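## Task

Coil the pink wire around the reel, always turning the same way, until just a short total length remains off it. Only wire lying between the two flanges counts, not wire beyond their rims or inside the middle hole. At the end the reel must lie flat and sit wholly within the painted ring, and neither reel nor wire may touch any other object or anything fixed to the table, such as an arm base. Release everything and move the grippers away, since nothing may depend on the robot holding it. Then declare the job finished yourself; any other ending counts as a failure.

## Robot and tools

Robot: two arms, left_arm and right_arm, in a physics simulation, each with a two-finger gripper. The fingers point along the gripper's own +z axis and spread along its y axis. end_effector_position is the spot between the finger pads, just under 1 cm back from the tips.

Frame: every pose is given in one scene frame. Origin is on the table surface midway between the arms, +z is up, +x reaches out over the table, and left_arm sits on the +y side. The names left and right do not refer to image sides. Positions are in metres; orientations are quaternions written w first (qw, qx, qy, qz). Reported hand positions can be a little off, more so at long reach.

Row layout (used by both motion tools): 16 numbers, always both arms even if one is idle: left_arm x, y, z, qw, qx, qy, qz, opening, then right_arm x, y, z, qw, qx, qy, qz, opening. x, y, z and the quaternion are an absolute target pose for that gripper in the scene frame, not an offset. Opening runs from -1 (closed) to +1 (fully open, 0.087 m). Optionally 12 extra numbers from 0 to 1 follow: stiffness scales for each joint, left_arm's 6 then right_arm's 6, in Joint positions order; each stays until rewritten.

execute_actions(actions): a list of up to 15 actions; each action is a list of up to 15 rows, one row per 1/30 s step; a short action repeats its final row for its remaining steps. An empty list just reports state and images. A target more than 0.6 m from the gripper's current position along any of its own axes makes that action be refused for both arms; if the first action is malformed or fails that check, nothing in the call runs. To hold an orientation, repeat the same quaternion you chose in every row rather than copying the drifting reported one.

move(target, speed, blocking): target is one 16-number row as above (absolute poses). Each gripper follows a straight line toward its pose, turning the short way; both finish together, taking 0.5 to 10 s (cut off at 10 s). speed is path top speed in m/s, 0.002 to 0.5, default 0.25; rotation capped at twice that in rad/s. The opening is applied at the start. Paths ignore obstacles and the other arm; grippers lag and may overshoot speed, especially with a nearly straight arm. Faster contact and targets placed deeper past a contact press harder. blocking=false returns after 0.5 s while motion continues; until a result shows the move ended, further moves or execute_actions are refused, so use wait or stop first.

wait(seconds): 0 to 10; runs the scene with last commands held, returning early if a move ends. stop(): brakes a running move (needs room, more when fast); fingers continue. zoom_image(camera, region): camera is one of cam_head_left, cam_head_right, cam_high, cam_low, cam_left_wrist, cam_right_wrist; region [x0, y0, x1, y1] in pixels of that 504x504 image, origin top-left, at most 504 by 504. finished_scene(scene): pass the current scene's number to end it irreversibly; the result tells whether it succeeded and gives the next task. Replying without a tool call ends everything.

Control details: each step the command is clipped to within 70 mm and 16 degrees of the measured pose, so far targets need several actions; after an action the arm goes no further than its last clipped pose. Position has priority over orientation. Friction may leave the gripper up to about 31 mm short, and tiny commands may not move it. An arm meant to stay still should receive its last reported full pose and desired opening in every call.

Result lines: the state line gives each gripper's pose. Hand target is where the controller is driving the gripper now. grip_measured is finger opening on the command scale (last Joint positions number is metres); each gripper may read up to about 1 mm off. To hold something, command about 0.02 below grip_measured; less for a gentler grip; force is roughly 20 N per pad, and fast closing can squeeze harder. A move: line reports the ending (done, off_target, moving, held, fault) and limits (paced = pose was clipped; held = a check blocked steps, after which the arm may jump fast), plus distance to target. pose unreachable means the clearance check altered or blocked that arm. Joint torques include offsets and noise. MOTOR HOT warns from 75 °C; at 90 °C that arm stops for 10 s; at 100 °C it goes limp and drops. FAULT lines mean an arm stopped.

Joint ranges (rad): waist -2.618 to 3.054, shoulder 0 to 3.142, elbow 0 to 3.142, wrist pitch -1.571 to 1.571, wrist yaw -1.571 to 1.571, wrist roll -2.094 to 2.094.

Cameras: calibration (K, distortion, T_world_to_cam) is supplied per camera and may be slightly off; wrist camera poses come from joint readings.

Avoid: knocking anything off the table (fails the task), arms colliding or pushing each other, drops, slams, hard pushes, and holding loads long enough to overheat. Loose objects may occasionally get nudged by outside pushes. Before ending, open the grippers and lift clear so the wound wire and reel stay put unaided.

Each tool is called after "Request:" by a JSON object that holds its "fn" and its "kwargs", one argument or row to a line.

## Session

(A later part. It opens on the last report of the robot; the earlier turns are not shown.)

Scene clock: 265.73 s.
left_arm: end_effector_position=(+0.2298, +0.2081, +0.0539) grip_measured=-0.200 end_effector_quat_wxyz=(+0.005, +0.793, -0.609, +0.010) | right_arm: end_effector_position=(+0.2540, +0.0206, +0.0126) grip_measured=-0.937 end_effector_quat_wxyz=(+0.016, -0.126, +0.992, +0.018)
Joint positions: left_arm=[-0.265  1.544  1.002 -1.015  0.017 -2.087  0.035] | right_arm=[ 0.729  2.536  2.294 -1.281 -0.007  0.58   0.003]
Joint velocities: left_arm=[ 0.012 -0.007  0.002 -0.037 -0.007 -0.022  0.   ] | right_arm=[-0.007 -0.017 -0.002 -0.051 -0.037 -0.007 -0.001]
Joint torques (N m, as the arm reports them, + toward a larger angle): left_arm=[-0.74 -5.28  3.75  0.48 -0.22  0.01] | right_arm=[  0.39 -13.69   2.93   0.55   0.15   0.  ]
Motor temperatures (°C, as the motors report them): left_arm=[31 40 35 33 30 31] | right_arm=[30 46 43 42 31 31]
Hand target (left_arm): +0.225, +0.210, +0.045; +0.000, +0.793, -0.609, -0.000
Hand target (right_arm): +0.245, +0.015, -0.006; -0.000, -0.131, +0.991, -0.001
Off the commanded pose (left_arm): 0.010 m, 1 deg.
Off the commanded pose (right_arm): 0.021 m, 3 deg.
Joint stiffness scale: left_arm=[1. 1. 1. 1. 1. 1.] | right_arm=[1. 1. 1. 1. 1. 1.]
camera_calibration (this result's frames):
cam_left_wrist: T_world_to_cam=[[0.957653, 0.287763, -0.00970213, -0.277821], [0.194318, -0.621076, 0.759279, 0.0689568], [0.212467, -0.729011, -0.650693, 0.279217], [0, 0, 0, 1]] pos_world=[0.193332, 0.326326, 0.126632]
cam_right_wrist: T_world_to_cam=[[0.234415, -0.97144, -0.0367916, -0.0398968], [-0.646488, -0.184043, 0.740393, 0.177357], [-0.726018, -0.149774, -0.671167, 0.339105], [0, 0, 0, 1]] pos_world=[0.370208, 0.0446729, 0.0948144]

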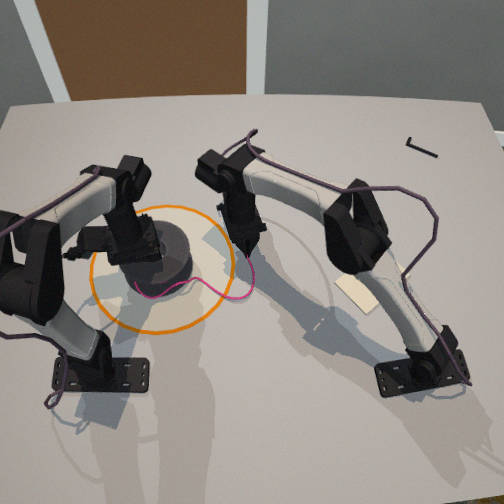

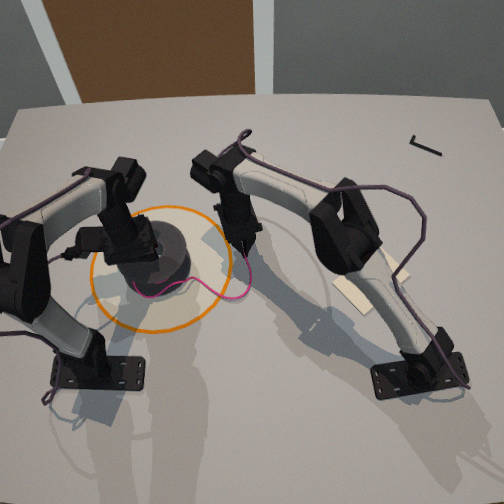

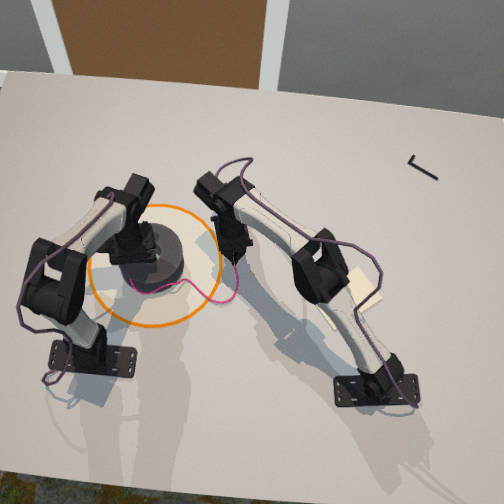

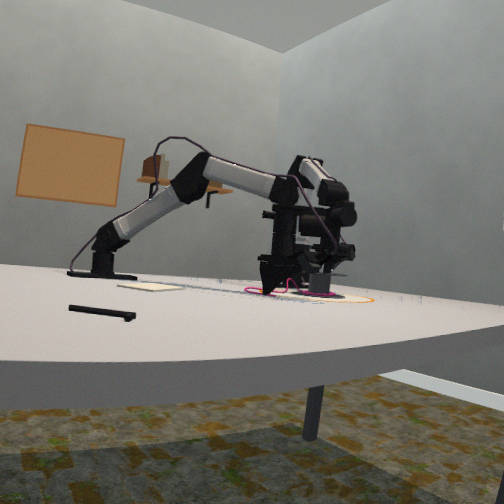

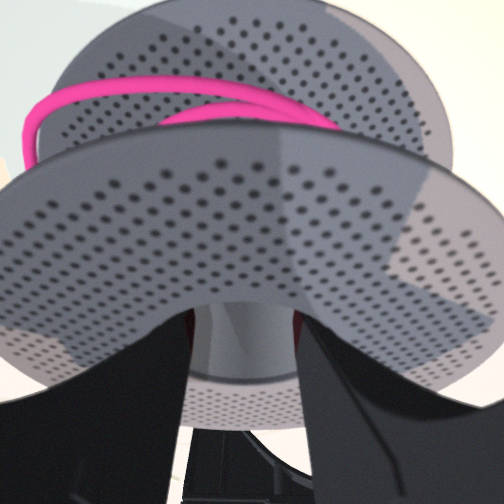

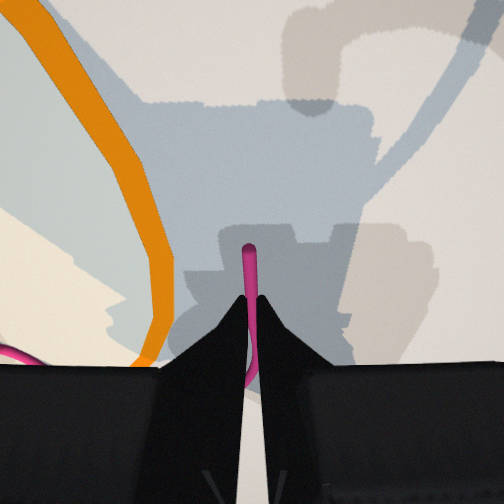

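Request:
{"fn": "move", "kwargs": {
  "target": [0.225,0.21,0.045,0,0.793,-0.609,0,0.3,0.24,-0.02,0.03,0,0.5,0.866,0,-1],
  "speed": 0.3
}}

Request:
{"fn": "move", "kwargs": {
  "target": [0.225,0.21,0.045,0,-0.174,-0.985,0,0.3,0.24,-0.02,0.03,0,0.5,0.866,0,-1],
  "speed": 0.4
}}

Scene clock: 275.47 s.
left_arm: end_effector_position=(+0.2298, +0.2081, +0.0539) grip_measured=-0.200 end_effector_quat_wxyz=(+0.005, +0.793, -0.609, +0.010) | right_arm: end_effector_position=(+0.2375, -0.0142, +0.0297) grip_measured=-0.936 end_effector_quat_wxyz=(-0.003, +0.490, +0.872, -0.002)
Joint positions: left_arm=[-0.265  1.544  1.002 -1.015  0.017 -2.087  0.035] | right_arm=[ 0.662  2.188  1.75  -1.139 -0.005  1.79   0.003]
Joint velocities: left_arm=[-0.017  0.012  0.002 -0.022  0.051  0.095  0.   ] | right_arm=[-0.017 -0.017 -0.007  0.007  0.022  0.022 -0.001]
Joint torques (N m, as the arm reports them, + toward a larger angle): left_arm=[-0.74 -5.28  3.74  0.48 -0.21  0.02] | right_arm=[ -1.13 -13.88   4.25   0.32   0.22   0.11]
Motor temperatures (°C, as the motors report them): left_arm=[31 40 35 33 30 31] | right_arm=[30 50 42 41 31 31]
Hand target (left_arm): +0.225, +0.210, +0.045; +0.000, +0.793, -0.609, -0.000
Hand target (right_arm): +0.241, -0.020, +0.031; +0.001, +0.500, +0.866, +0.000
Off the commanded pose (left_arm): 0.010 m, 1 deg.
Off the commanded pose (right_arm): 0.006 m, 1 deg.
Joint stiffness scale: left_arm=[1. 1. 1. 1. 1. 1.] | right_arm=[1. 1. 1. 1. 1. 1.]
move: done
camera_calibration (this result's frames):
cam_left_wrist: T_world_to_cam=[[0.957653, 0.287763, -0.00970213, -0.277821], [0.194318, -0.621076, 0.759279, 0.0689568], [0.212467, -0.729011, -0.650693, 0.279217], [0, 0, 0, 1]] pos_world=[0.193332, 0.326326, 0.126632]
cam_right_wrist: T_world_to_cam=[[-0.863063, -0.505087, 0.00306068, 0.196857], [-0.322588, 0.555862, 0.76613, 0.0804589], [-0.388663, 0.660231, -0.642679, 0.264014], [0, 0, 0, 1]] pos_world=[0.298468, -0.119604, 0.107432]

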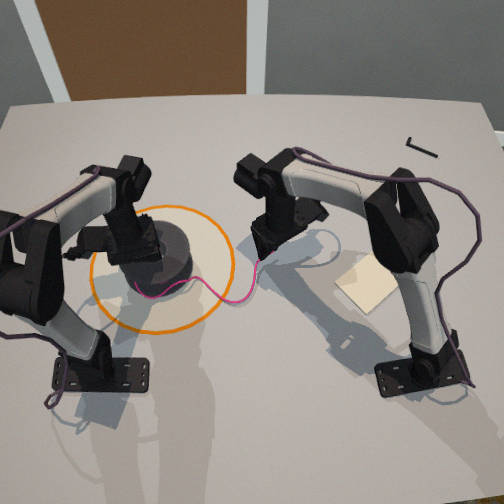

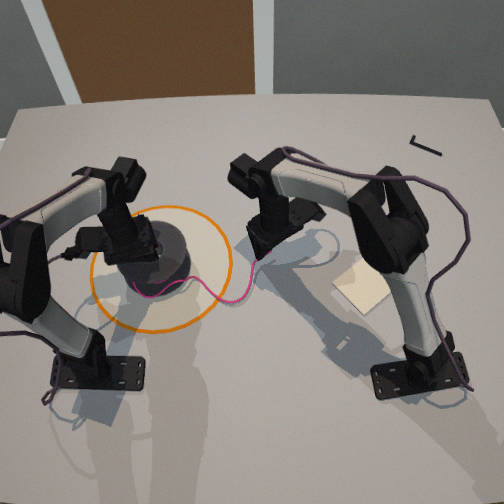

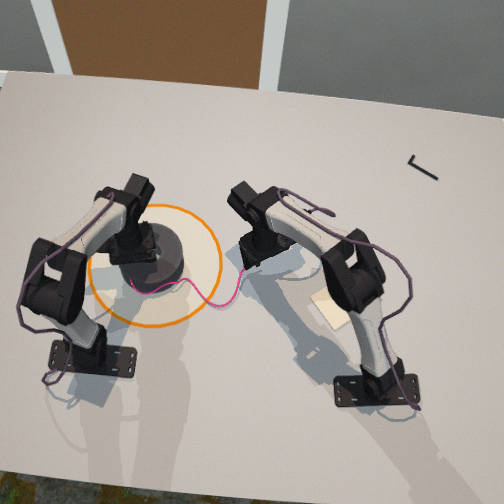

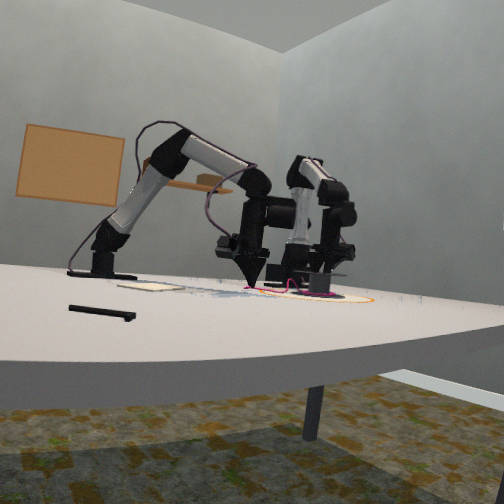

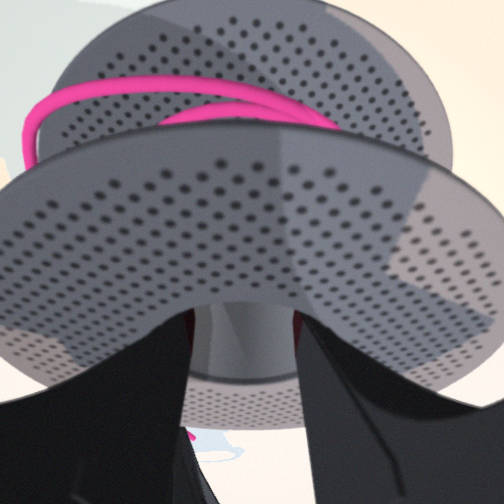

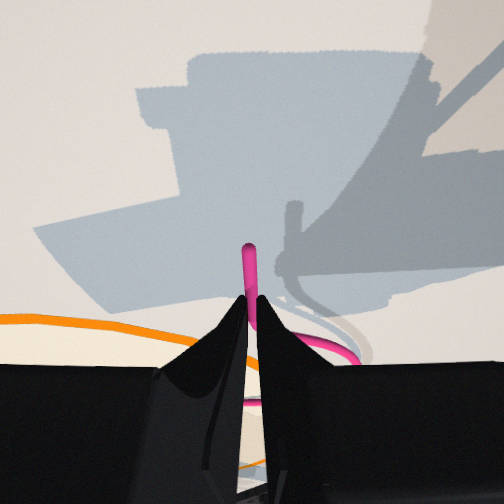

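Scene clock: 278.83 s.
left_arm: end_effector_position=(+0.2194, +0.2125, +0.0528) grip_measured=-0.200 end_effector_quat_wxyz=(+0.003, +0.161, +0.987, -0.003) | right_arm: end_effector_position=(+0.2388, -0.0131, +0.0298) grip_measured=-0.936 end_effector_quat_wxyz=(-0.002, +0.492, +0.871, +0.001)
Joint positions: left_arm=[-0.393  1.75   1.226 -1.04   0.004 -0.059  0.035] | right_arm=[ 0.662  2.188  1.75  -1.133 -0.005  1.793  0.003]
Joint velocities: left_arm=[ 0.012  0.007 -0.007 -0.081 -0.081  0.007 -0.001] | right_arm=[-0.012 -0.017 -0.002 -0.051 -0.022  0.037  0.   ]
Joint torques (N m, as the arm reports them, + toward a larger angle): left_arm=[-0.64 -4.81  6.28  0.64 -0.02  0.24] | right_arm=[ -1.08 -13.77   3.81   0.32   0.22   0.1 ]
Motor temperatures (°C, as the motors report them): left_arm=[31 40 35 33 30 31] | right_arm=[30 50 41 41 31 31]
Hand target (left_arm): +0.224, +0.210, +0.044; -0.000, +0.174, +0.985, -0.000
Hand target (right_arm): +0.240, -0.020, +0.030; +0.000, +0.500, +0.866, -0.000
Off the commanded pose (left_arm): 0.010 m, 2 deg.
Off the commanded pose (right_arm): 0.007 m, 1 deg.
Joint stiffness scale: left_arm=[1. 1. 1. 1. 1. 1.] | right_arm=[1. 1. 1. 1. 1. 1.]
move: done
camera_calibration (this result's frames):
cam_left_wrist: T_world_to_cam=[[-0.289155, -0.957242, -0.0087907, 0.268962], [-0.644935, 0.188014, 0.740749, 0.0877059], [-0.707423, 0.219861, -0.671724, 0.285186], [0, 0, 0, 1]] pos_world=[0.336084, 0.178271, 0.128963]
cam_right_wrist: T_world_to_cam=[[-0.8646, -0.50245, -0.00323156, 0.199146], [-0.32448, 0.553421, 0.767097, 0.0805619], [-0.38364, 0.664281, -0.641523, 0.26258], [0, 0, 0, 1]] pos_world=[0.299058, -0.118951, 0.107296]

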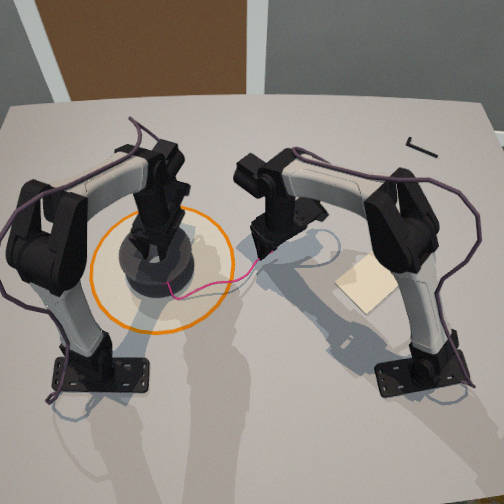

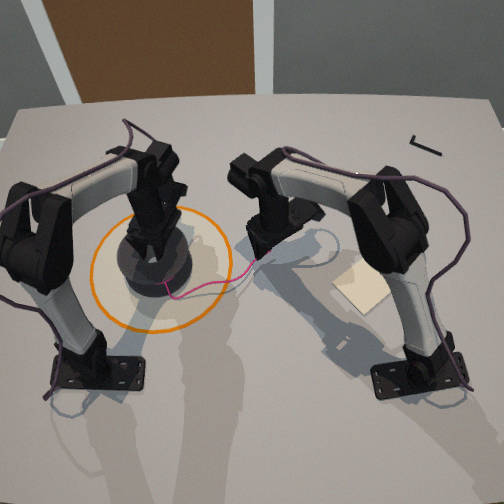

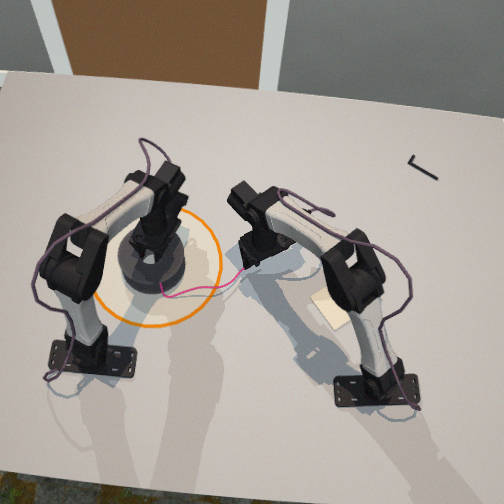

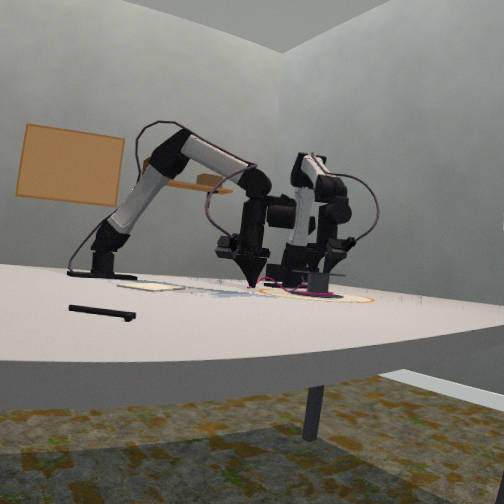

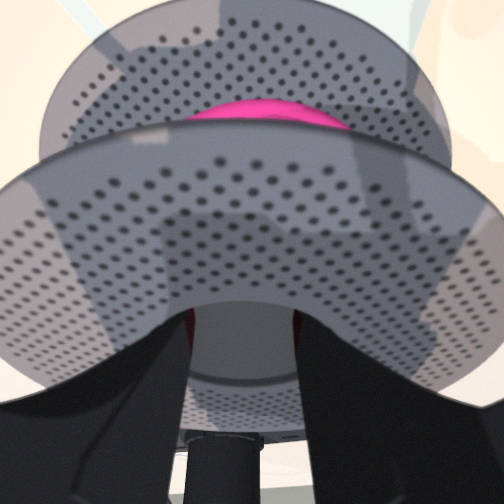

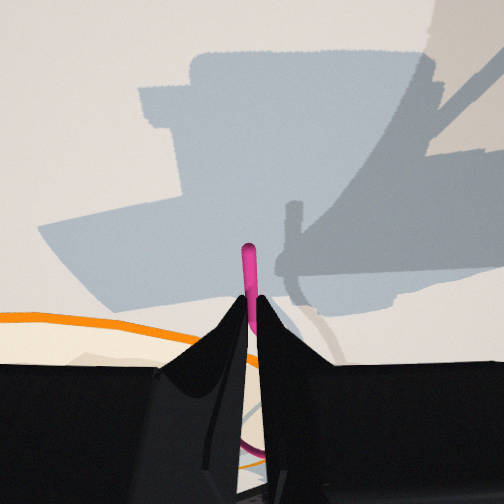

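Request:
{"fn": "move", "kwargs": {
  "target": [0.225,0.21,0.045,0,-0.954,-0.301,0,0.3,0.24,-0.02,0.03,0,0.5,0.866,0,-1],
  "speed": 0.4
}}

Scene clock: 285.43 s.
left_arm: end_effector_position=(+0.2322, +0.2046, +0.0533) grip_measured=-0.200 end_effector_quat_wxyz=(+0.005, +0.953, +0.304, +0.008) | right_arm: end_effector_position=(+0.2396, -0.0123, +0.0298) grip_measured=-0.936 end_effector_quat_wxyz=(-0.002, +0.492, +0.870, +0.003)
Joint positions: left_arm=[-0.552  1.568  1.025 -1.009 -0.006  1.982  0.035] | right_arm=[ 0.662  2.188  1.75  -1.128 -0.005  1.794  0.003]
Joint velocities: left_arm=[-0.007 -0.007 -0.002  0.051 -0.022  0.022  0.   ] | right_arm=[-0.002  0.007  0.002 -0.022 -0.022 -0.022 -0.   ]
Joint torques (N m, as the arm reports them, + toward a larger angle): left_arm=[ 0.62 -6.37  3.16  0.42  0.15  0.19] | right_arm=[ -1.08 -13.77   3.78   0.33   0.16   0.06]
Motor temperatures (°C, as the motors report them): left_arm=[31 40 36 33 30 31] | right_arm=[30 52 41 40 31 31]
Hand target (left_arm): +0.225, +0.210, +0.046; -0.000, +0.954, +0.301, -0.001
Hand target (right_arm): +0.240, -0.020, +0.030; +0.000, +0.500, +0.866, -0.000
Off the commanded pose (left_arm): 0.012 m, 1 deg.
Off the commanded pose (right_arm): 0.008 m, 1 deg.
Joint stiffness scale: left_arm=[1. 1. 1. 1. 1. 1.] | right_arm=[1. 1. 1. 1. 1. 1.]
move: off_target (left_arm)
camera_calibration (this result's frames):
cam_left_wrist: T_world_to_cam=[[-0.603363, 0.796974, -0.0280465, -0.0198776], [0.51161, 0.413822, 0.752999, -0.218365], [0.611726, 0.439982, -0.657424, -0.0557381], [0, 0, 0, 1]] pos_world=[0.133821, 0.13073, 0.127228]
cam_right_wrist: T_world_to_cam=[[-0.86535, -0.501115, -0.00730056, 0.200543], [-0.325955, 0.55169, 0.767718, 0.0806879], [-0.380688, 0.666725, -0.640746, 0.261714], [0, 0, 0, 1]] pos_world=[0.299472, -0.11851, 0.10721]

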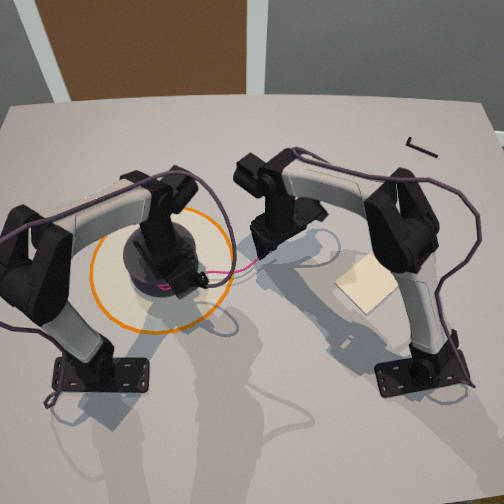

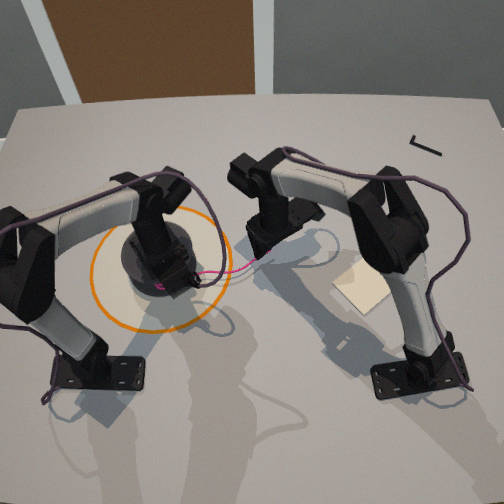

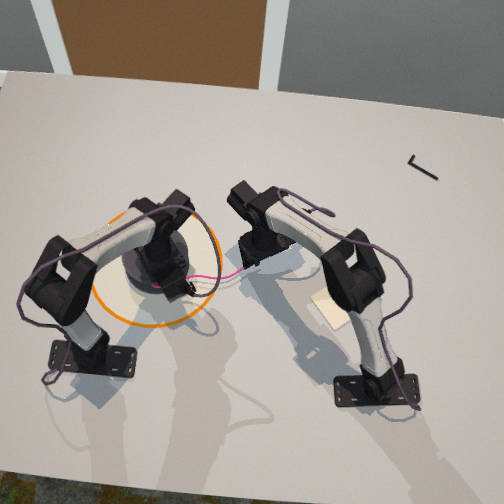

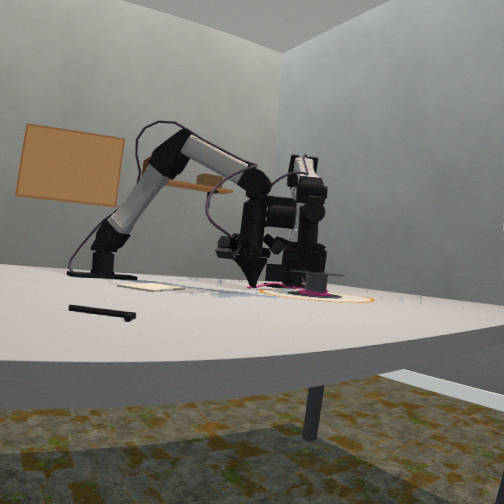

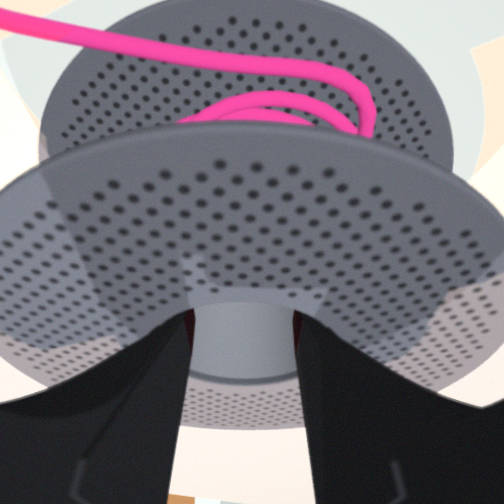

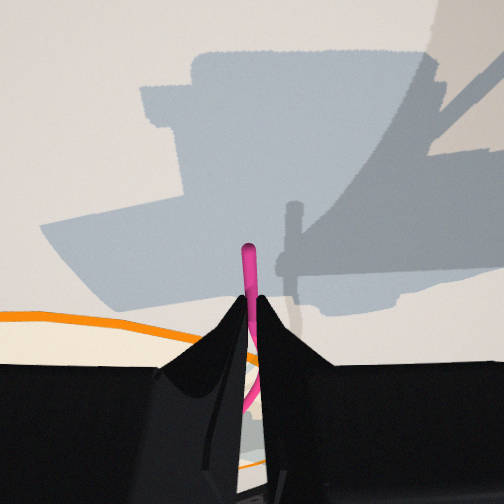

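Request:
{"fn": "execute_actions", "kwargs": {
  "actions": [
    [[0.228,0.208,0.05,0,-0.954,-0.301,0,-1,0.24,-0.02,0.03,0,0.5,0.866,0,-1]],
    [[0.228,0.208,0.09,0,-0.954,-0.301,0,-1,0.24,-0.02,0.03,0,0.5,0.866,0,-1]],
    [[0.228,0.208,0.09,0,-0.659,-0.752,0,-1,0.24,-0.02,0.03,0,0.5,0.866,0,-1]],
    [[0.228,0.208,0.09,0,-0.174,-0.985,0,-1,0.24,-0.02,0.03,0,0.5,0.866,0,-1]],
    [[0.228,0.208,0.09,0,0.362,-0.932,0,-1,0.24,-0.02,0.03,0,0.5,0.866,0,-1]],
    [[0.228,0.208,0.09,0,0.793,-0.609,0,-1,0.24,-0.02,0.03,0,0.5,0.866,0,-1]],
    [[0.228,0.208,0.08,0,0.793,-0.609,0,-1,0.24,-0.02,0.03,0,0.5,0.866,0,-1]],
    [[0.225,0.21,0.045,0,0.793,-0.609,0,-1,0.24,-0.02,0.03,0,0.5,0.866,0,-1]],
    [[0.225,0.21,0.045,0,0.793,-0.609,0,0.3,0.24,-0.02,0.03,0,0.5,0.866,0,-1]],
    [[0.225,0.21,0.045,0,0.793,-0.609,0,0.3,0.24,-0.02,0.03,0,0.5,0.866,0,-1]]
  ]
}}

Request:
{"fn": "move", "kwargs": {
  "target": [0.225,0.21,0.045,0,-0.174,-0.985,0,0.3,0.225,0.055,0.03,0,0.5,0.866,0,-1],
  "speed": 0.4
}}

Scene clock: 302.23 s.
left_arm: end_effector_position=(+0.2300, +0.2068, +0.0542) grip_measured=-0.194 end_effector_quat_wxyz=(+0.007, +0.793, -0.609, +0.012) | right_arm: end_effector_position=(+0.2396, -0.0123, +0.0298) grip_measured=-0.936 end_effector_quat_wxyz=(-0.002, +0.492, +0.870, +0.003)
Joint positions: left_arm=[-0.266  1.543  1.001 -1.012  0.023 -2.087  0.035] | right_arm=[ 0.662  2.188  1.75  -1.128 -0.005  1.794  0.003]
Joint velocities: left_arm=[ 0.002 -0.002 -0.002  0.037 -0.051 -0.037  0.001] | right_arm=[-0.002 -0.007  0.002  0.022  0.037  0.007 -0.   ]
Joint torques (N m, as the arm reports them, + toward a larger angle): left_arm=[-0.68 -5.26  3.78  0.46 -0.28  0.03] | right_arm=[ -0.83 -13.82   3.79   0.34   0.14   0.11]
Motor temperatures (°C, as the motors report them): left_arm=[31 41 35 33 30 31] | right_arm=[30 55 40 40 31 31]
Hand target (left_arm): +0.225, +0.210, +0.045; +0.000, +0.793, -0.609, -0.000
Hand target (right_arm): +0.240, -0.020, +0.030; +0.000, +0.500, +0.866, -0.000
Off the commanded pose (left_arm): 0.011 m, 2 deg.
Off the commanded pose (right_arm): 0.008 m, 1 deg.
Joint stiffness scale: left_arm=[1. 1. 1. 1. 1. 1.] | right_arm=[1. 1. 1. 1. 1. 1.]
camera_calibration (this result's frames):
cam_left_wrist: T_world_to_cam=[[0.958019, 0.286509, -0.0105845, -0.277365], [0.192752, -0.616309, 0.763551, 0.0669811], [0.212241, -0.733537, -0.645661, 0.279092], [0, 0, 0, 1]] pos_world=[0.193576, 0.325472, 0.126119]
cam_right_wrist: T_world_to_cam=[[-0.86535, -0.501115, -0.00730056, 0.200543], [-0.325955, 0.55169, 0.767718, 0.0806879], [-0.380688, 0.666725, -0.640746, 0.261714], [0, 0, 0, 1]] pos_world=[0.299472, -0.11851, 0.10721]

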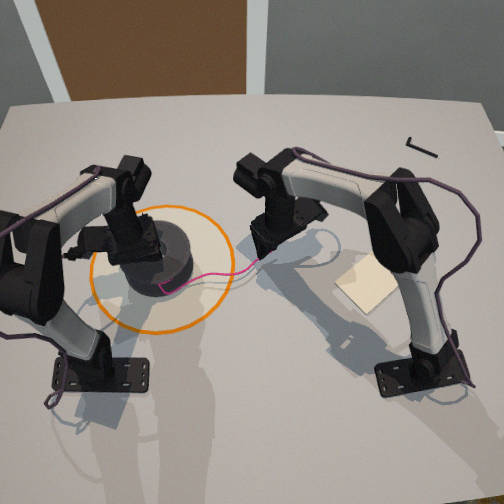

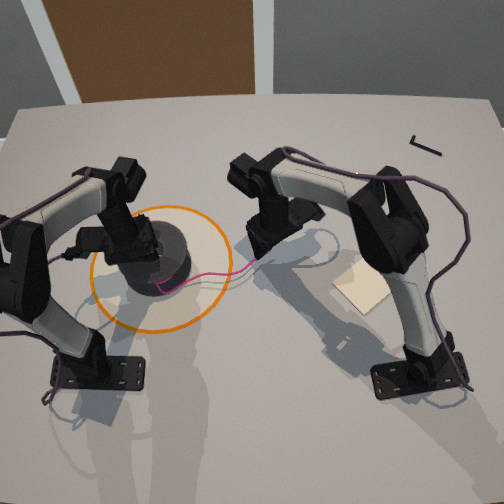

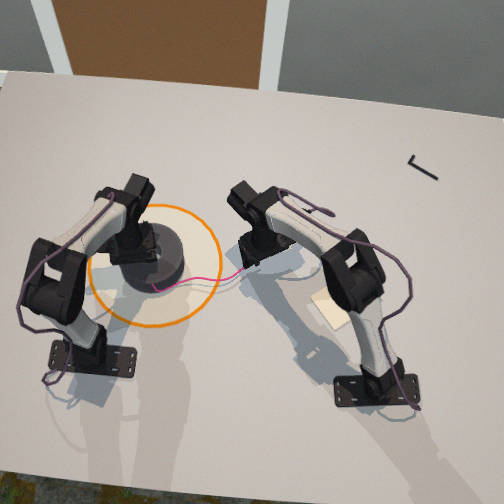

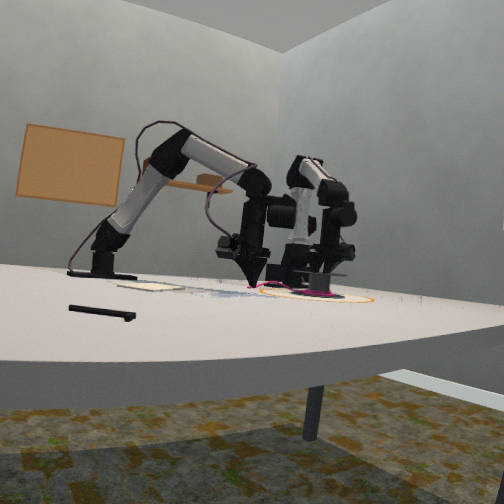

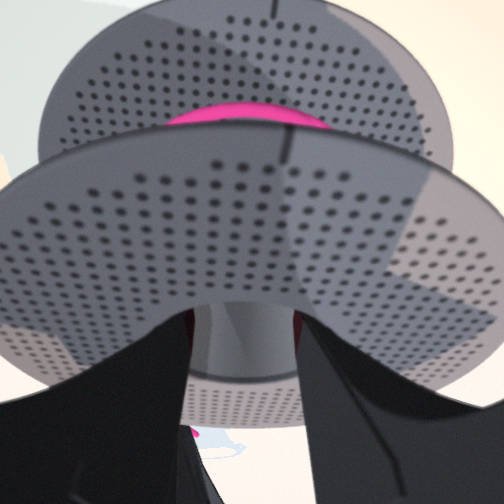

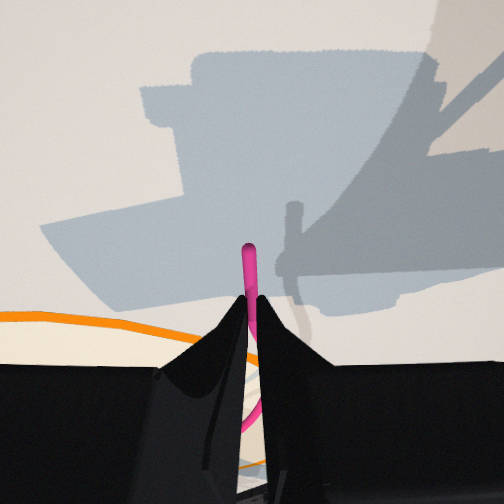

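Scene clock: 305.60 s.
left_arm: end_effector_position=(+0.2183, +0.2125, +0.0530) grip_measured=-0.194 end_effector_quat_wxyz=(+0.000, +0.161, +0.987, -0.003) | right_arm: end_effector_position=(+0.2289, +0.0533, +0.0347) grip_measured=-0.936 end_effector_quat_wxyz=(-0.001, +0.502, +0.865, +0.010)
Joint positions: left_arm=[-0.394  1.75   1.226 -1.045  0.005 -0.061  0.035] | right_arm=[ 0.781  2.347  2.035 -1.24  -0.005  1.935  0.003]
Joint velocities: left_arm=[ 0.027 -0.012 -0.012 -0.007  0.007  0.066 -0.001] | right_arm=[-0.002  0.007 -0.002  0.051  0.051 -0.022  0.001]
Joint torques (N m, as the arm reports them, + toward a larger angle): left_arm=[-0.59 -4.84  6.21  0.68 -0.03  0.26] | right_arm=[  0.47 -11.9    7.14   0.09   0.14   0.03]
Motor temperatures (°C, as the motors report them): left_arm=[31 40 36 33 30 31] | right_arm=[30 55 40 39 31 31]
Hand target (left_arm): +0.224, +0.210, +0.044; -0.000, +0.174, +0.985, -0.000
Hand target (right_arm): +0.225, +0.055, +0.030; -0.002, +0.500, +0.866, -0.000
Off the commanded pose (left_arm): 0.011 m, 2 deg.
Off the commanded pose (right_arm): 0.006 m, 1 deg.
Joint stiffness scale: left_arm=[1. 1. 1. 1. 1. 1.] | right_arm=[1. 1. 1. 1. 1. 1.]
move: off_target (left_arm)
camera_calibration (this result's frames):
cam_left_wrist: T_world_to_cam=[[-0.288104, -0.957565, -0.00805896, 0.268373], [-0.641672, 0.1868, 0.743884, 0.086179], [-0.710812, 0.219487, -0.668261, 0.28522], [0, 0, 0, 1]] pos_world=[0.335356, 0.178285, 0.128657]
cam_right_wrist: T_world_to_cam=[[-0.875735, -0.482365, -0.0202824, 0.225966], [-0.320667, 0.549738, 0.771337, 0.0360346], [-0.360916, 0.681991, -0.636103, 0.211547], [0, 0, 0, 1]] pos_world=[0.285792, -0.0550844, 0.111354]

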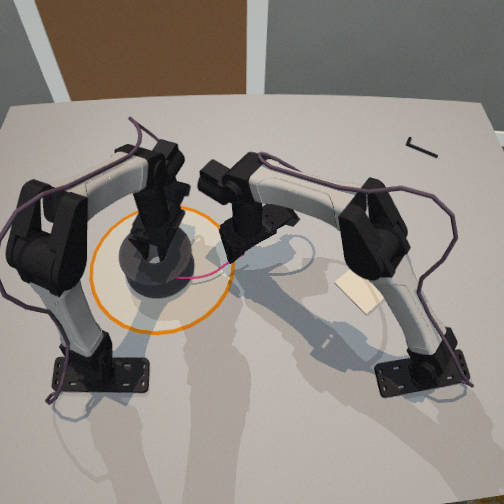

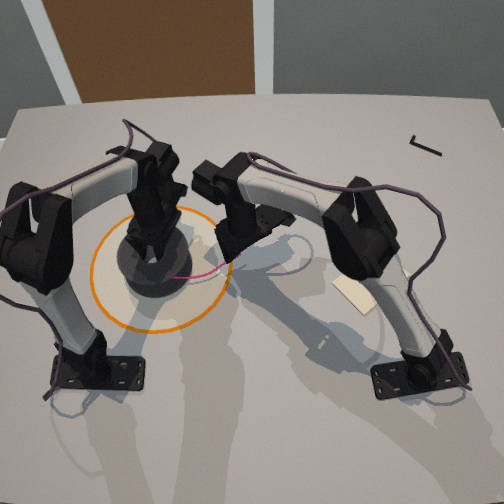

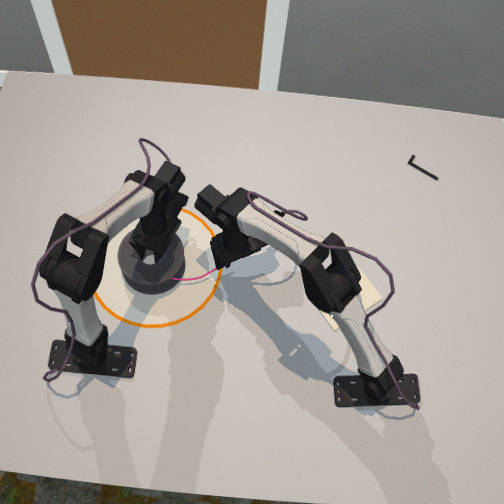

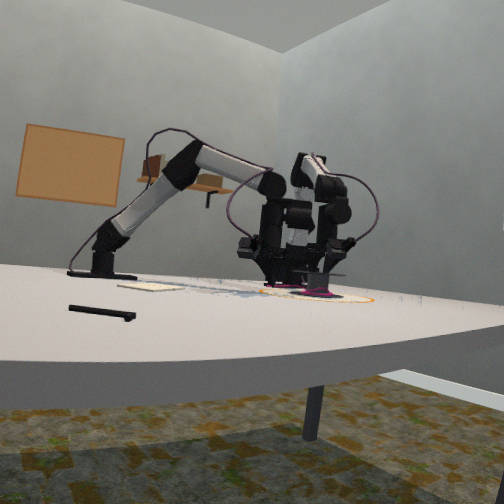

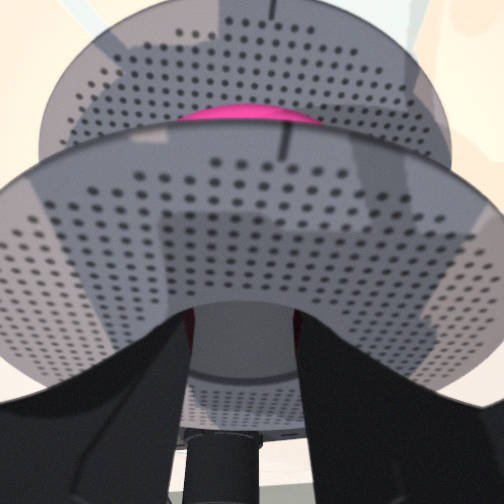

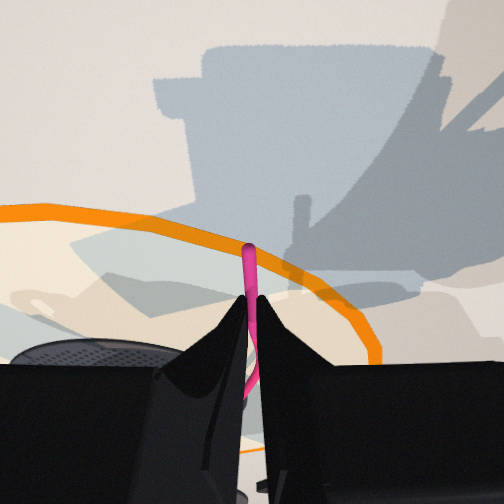

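Request:
{"fn": "execute_actions", "kwargs": {
  "actions": [
    [[0.222,0.212,0.05,0,-0.174,-0.985,0,-1,0.225,0.055,0.03,0,0.5,0.866,0,-1]],
    [[0.222,0.212,0.09,0,-0.174,-0.985,0,-1,0.225,0.055,0.03,0,0.5,0.866,0,-1]],
    [[0.222,0.212,0.09,0,0.362,-0.932,0,-1,0.225,0.055,0.03,0,0.5,0.866,0,-1]],
    [[0.222,0.212,0.09,0,0.793,-0.609,0,-1,0.225,0.055,0.03,0,0.5,0.866,0,-1]],
    [[0.222,0.212,0.08,0,0.793,-0.609,0,-1,0.225,0.055,0.03,0,0.5,0.866,0,-1]],
    [[0.222,0.21,0.045,0,0.793,-0.609,0,-1,0.225,0.055,0.03,0,0.5,0.866,0,-1]],
    [[0.222,0.21,0.045,0,0.793,-0.609,0,0.3,0.225,0.055,0.03,0,0.5,0.866,0,-1]],
    [[0.222,0.21,0.045,0,0.793,-0.609,0,0.3,0.225,0.055,0.03,0,0.5,0.866,0,-1]]
  ]
}}

Request:
{"fn": "move", "kwargs": {
  "target": [0.225,0.21,0.045,0,0.098,-0.995,0,0.3,0.215,0.105,0.03,-0.224,0.483,0.837,0.129,-1],
  "speed": 0.3
}}

Scene clock: 323.50 s.
left_arm: end_effector_position=(+0.2266, +0.2081, +0.0549) grip_measured=-0.156 end_effector_quat_wxyz=(+0.003, +0.794, -0.608, +0.015) | right_arm: end_effector_position=(+0.2287, +0.0531, +0.0347) grip_measured=-0.936 end_effector_quat_wxyz=(-0.001, +0.502, +0.865, +0.009)
Joint positions: left_arm=[-0.268  1.521  0.983 -1.008  0.017 -2.092  0.037] | right_arm=[ 0.781  2.347  2.035 -1.241 -0.005  1.936  0.003]
Joint velocities: left_arm=[ 0.002  0.002 -0.002 -0.051  0.007  0.007  0.   ] | right_arm=[-0.002  0.007  0.012  0.007 -0.007  0.022 -0.   ]
Joint torques (N m, as the arm reports them, + toward a larger angle): left_arm=[-0.63 -4.22  4.27  0.44 -0.2   0.06] | right_arm=[  0.48 -12.11   6.81   0.13   0.13   0.04]
Motor temperatures (°C, as the motors report them): left_arm=[31 40 37 33 30 31] | right_arm=[30 55 42 39 31 31]
Hand target (left_arm): +0.222, +0.210, +0.045; +0.000, +0.793, -0.610, +0.000
Hand target (right_arm): +0.225, +0.055, +0.030; +0.000, +0.500, +0.866, +0.000
Off the commanded pose (left_arm): 0.011 m, 2 deg.
Off the commanded pose (right_arm): 0.006 m, 1 deg.
Joint stiffness scale: left_arm=[1. 1. 1. 1. 1. 1.] | right_arm=[1. 1. 1. 1. 1. 1.]
joint sent to its limit (left arm) — the command would take joint 6 (wrist roll) past its lower limit, so that joint was sent only as far as its limit.
camera_calibration (this result's frames):
cam_left_wrist: T_world_to_cam=[[0.957266, 0.289208, -0.000715118, -0.275493], [0.18748, -0.618664, 0.762958, 0.0695832], [0.220211, -0.730488, -0.646447, 0.278853], [0, 0, 0, 1]] pos_world=[0.189269, 0.326422, 0.126977]
cam_right_wrist: T_world_to_cam=[[-0.876118, -0.481714, -0.0192115, 0.225749], [-0.319677, 0.55066, 0.77109, 0.0358481], [-0.360866, 0.681707, -0.636436, 0.211632], [0, 0, 0, 1]] pos_world=[0.285613, -0.0552651, 0.111385]

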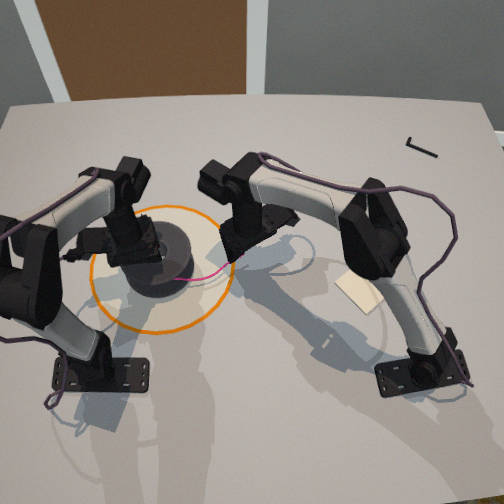

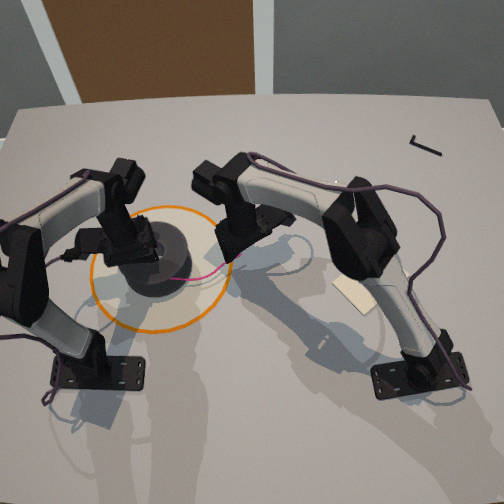

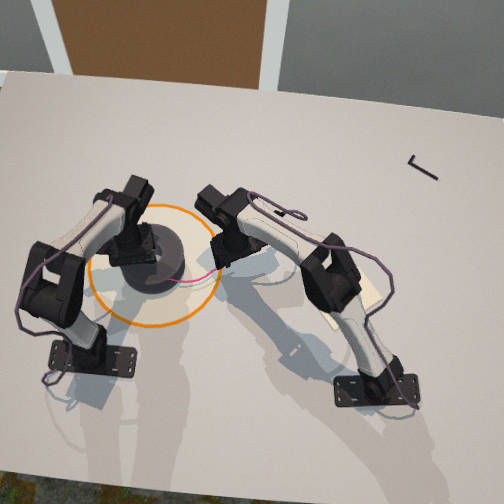

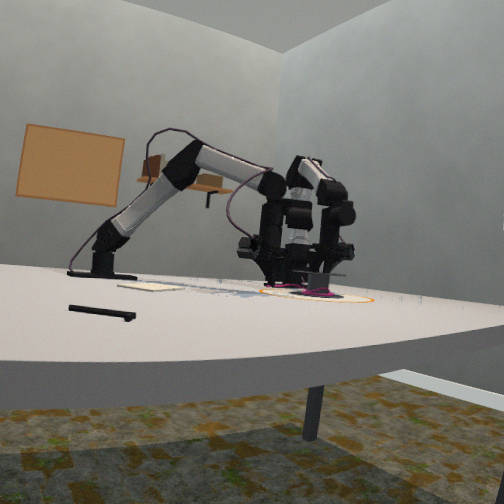

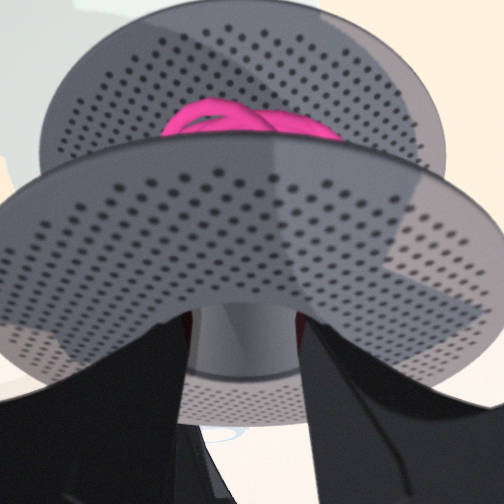

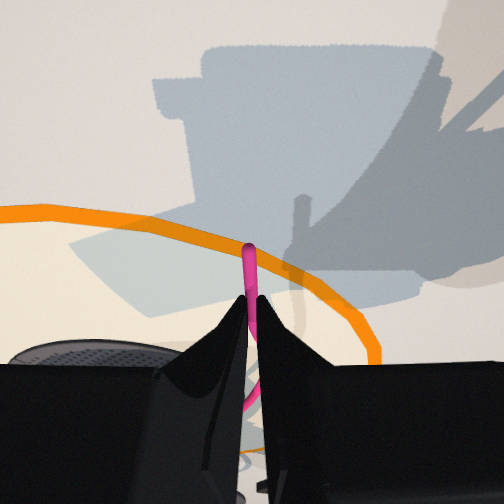

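Scene clock: 326.80 s.
left_arm: end_effector_position=(+0.2209, +0.2095, +0.0549) grip_measured=-0.145 end_effector_quat_wxyz=(+0.004, -0.112, +0.994, -0.012) | right_arm: end_effector_position=(+0.2152, +0.1106, +0.0483) grip_measured=-0.936 end_effector_quat_wxyz=(-0.217, +0.476, +0.841, +0.141)
Joint positions: left_arm=[-0.323  1.723  1.202 -1.033  0.019 -0.537  0.037] | right_arm=[ 0.721  2.347  1.909 -0.941 -0.49   1.901  0.003]
Joint velocities: left_arm=[ 0.002 -0.007 -0.012 -0.007  0.007  0.007 -0.   ] | right_arm=[-0.007 -0.002 -0.007 -0.007 -0.022  0.022 -0.001]
Joint torques (N m, as the arm reports them, + toward a larger angle): left_arm=[-0.7  -4.25  6.06  0.64 -0.2   0.23] | right_arm=[ -0.94 -12.25   4.46   0.66  -0.15  -0.07]
Motor temperatures (°C, as the motors report them): left_arm=[31 40 37 33 30 31] | right_arm=[30 55 42 39 31 31]
Hand target (left_arm): +0.224, +0.210, +0.044; -0.000, -0.098, +0.995, -0.000
Hand target (right_arm): +0.216, +0.104, +0.032; -0.224, +0.482, +0.837, +0.127
Off the commanded pose (left_arm): 0.011 m, 2 deg.
Off the commanded pose (right_arm): 0.019 m, 2 deg.
Joint stiffness scale: left_arm=[1. 1. 1. 1. 1. 1.] | right_arm=[1. 1. 1. 1. 1. 1.]
move: off_target (left_arm, right_arm)
camera_calibration (this result's frames):
cam_left_wrist: T_world_to_cam=[[0.251858, -0.967696, 0.0114819, 0.14805], [-0.650555, -0.160509, 0.742304, 0.161801], [-0.716482, -0.194425, -0.669965, 0.377017], [0, 0, 0, 1]] pos_world=[0.338099, 0.242539, 0.130783]
cam_right_wrist: T_world_to_cam=[[-0.869113, -0.493921, -0.0261683, 0.242078], [-0.110107, 0.141626, 0.983778, -0.0207313], [-0.482202, 0.857895, -0.177473, 0.160681], [0, 0, 0, 1]] pos_world=[0.285591, -0.0153438, 0.0552463]

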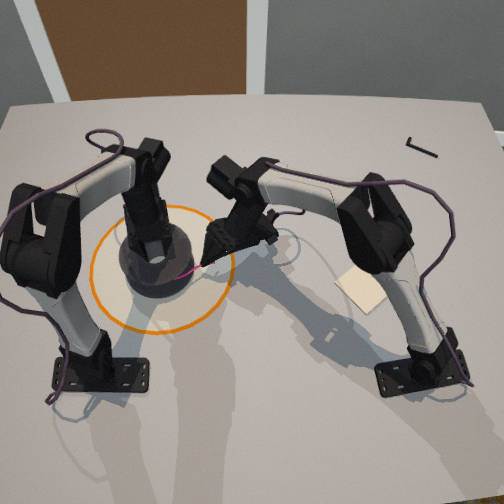

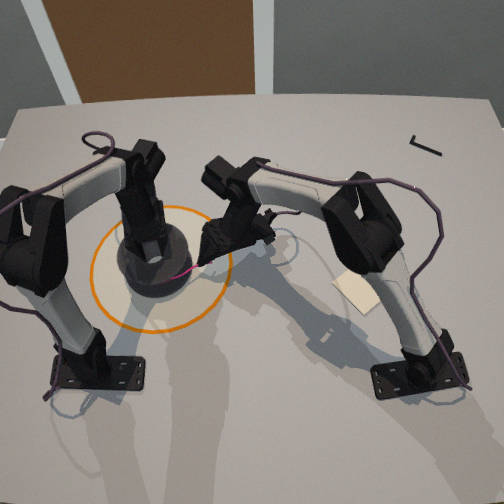

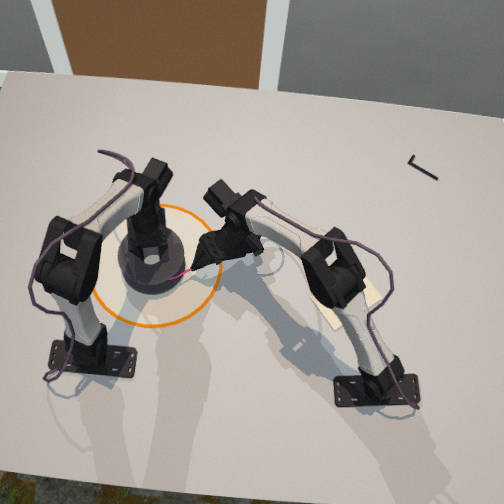

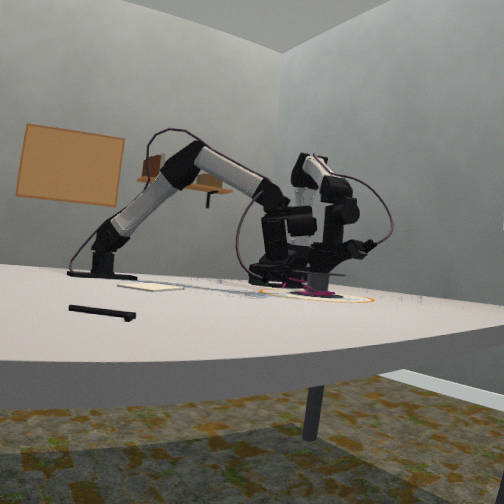

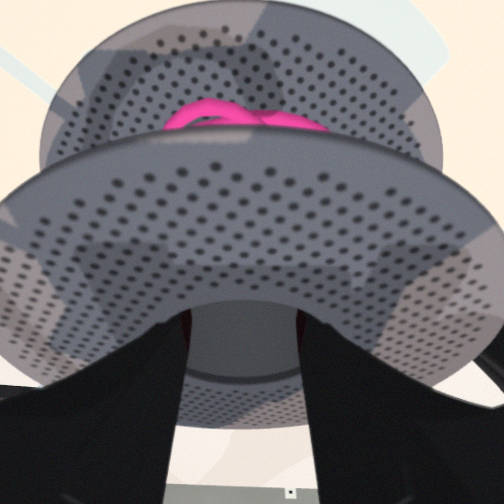

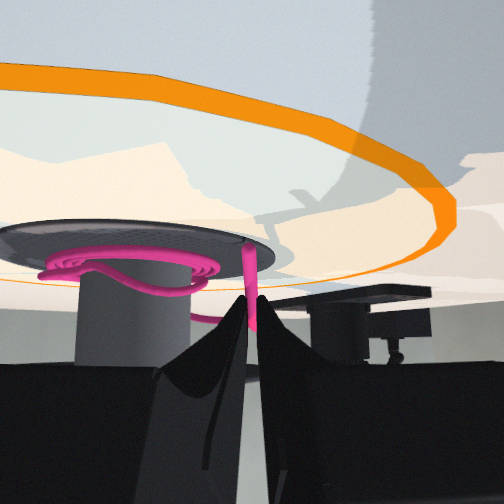

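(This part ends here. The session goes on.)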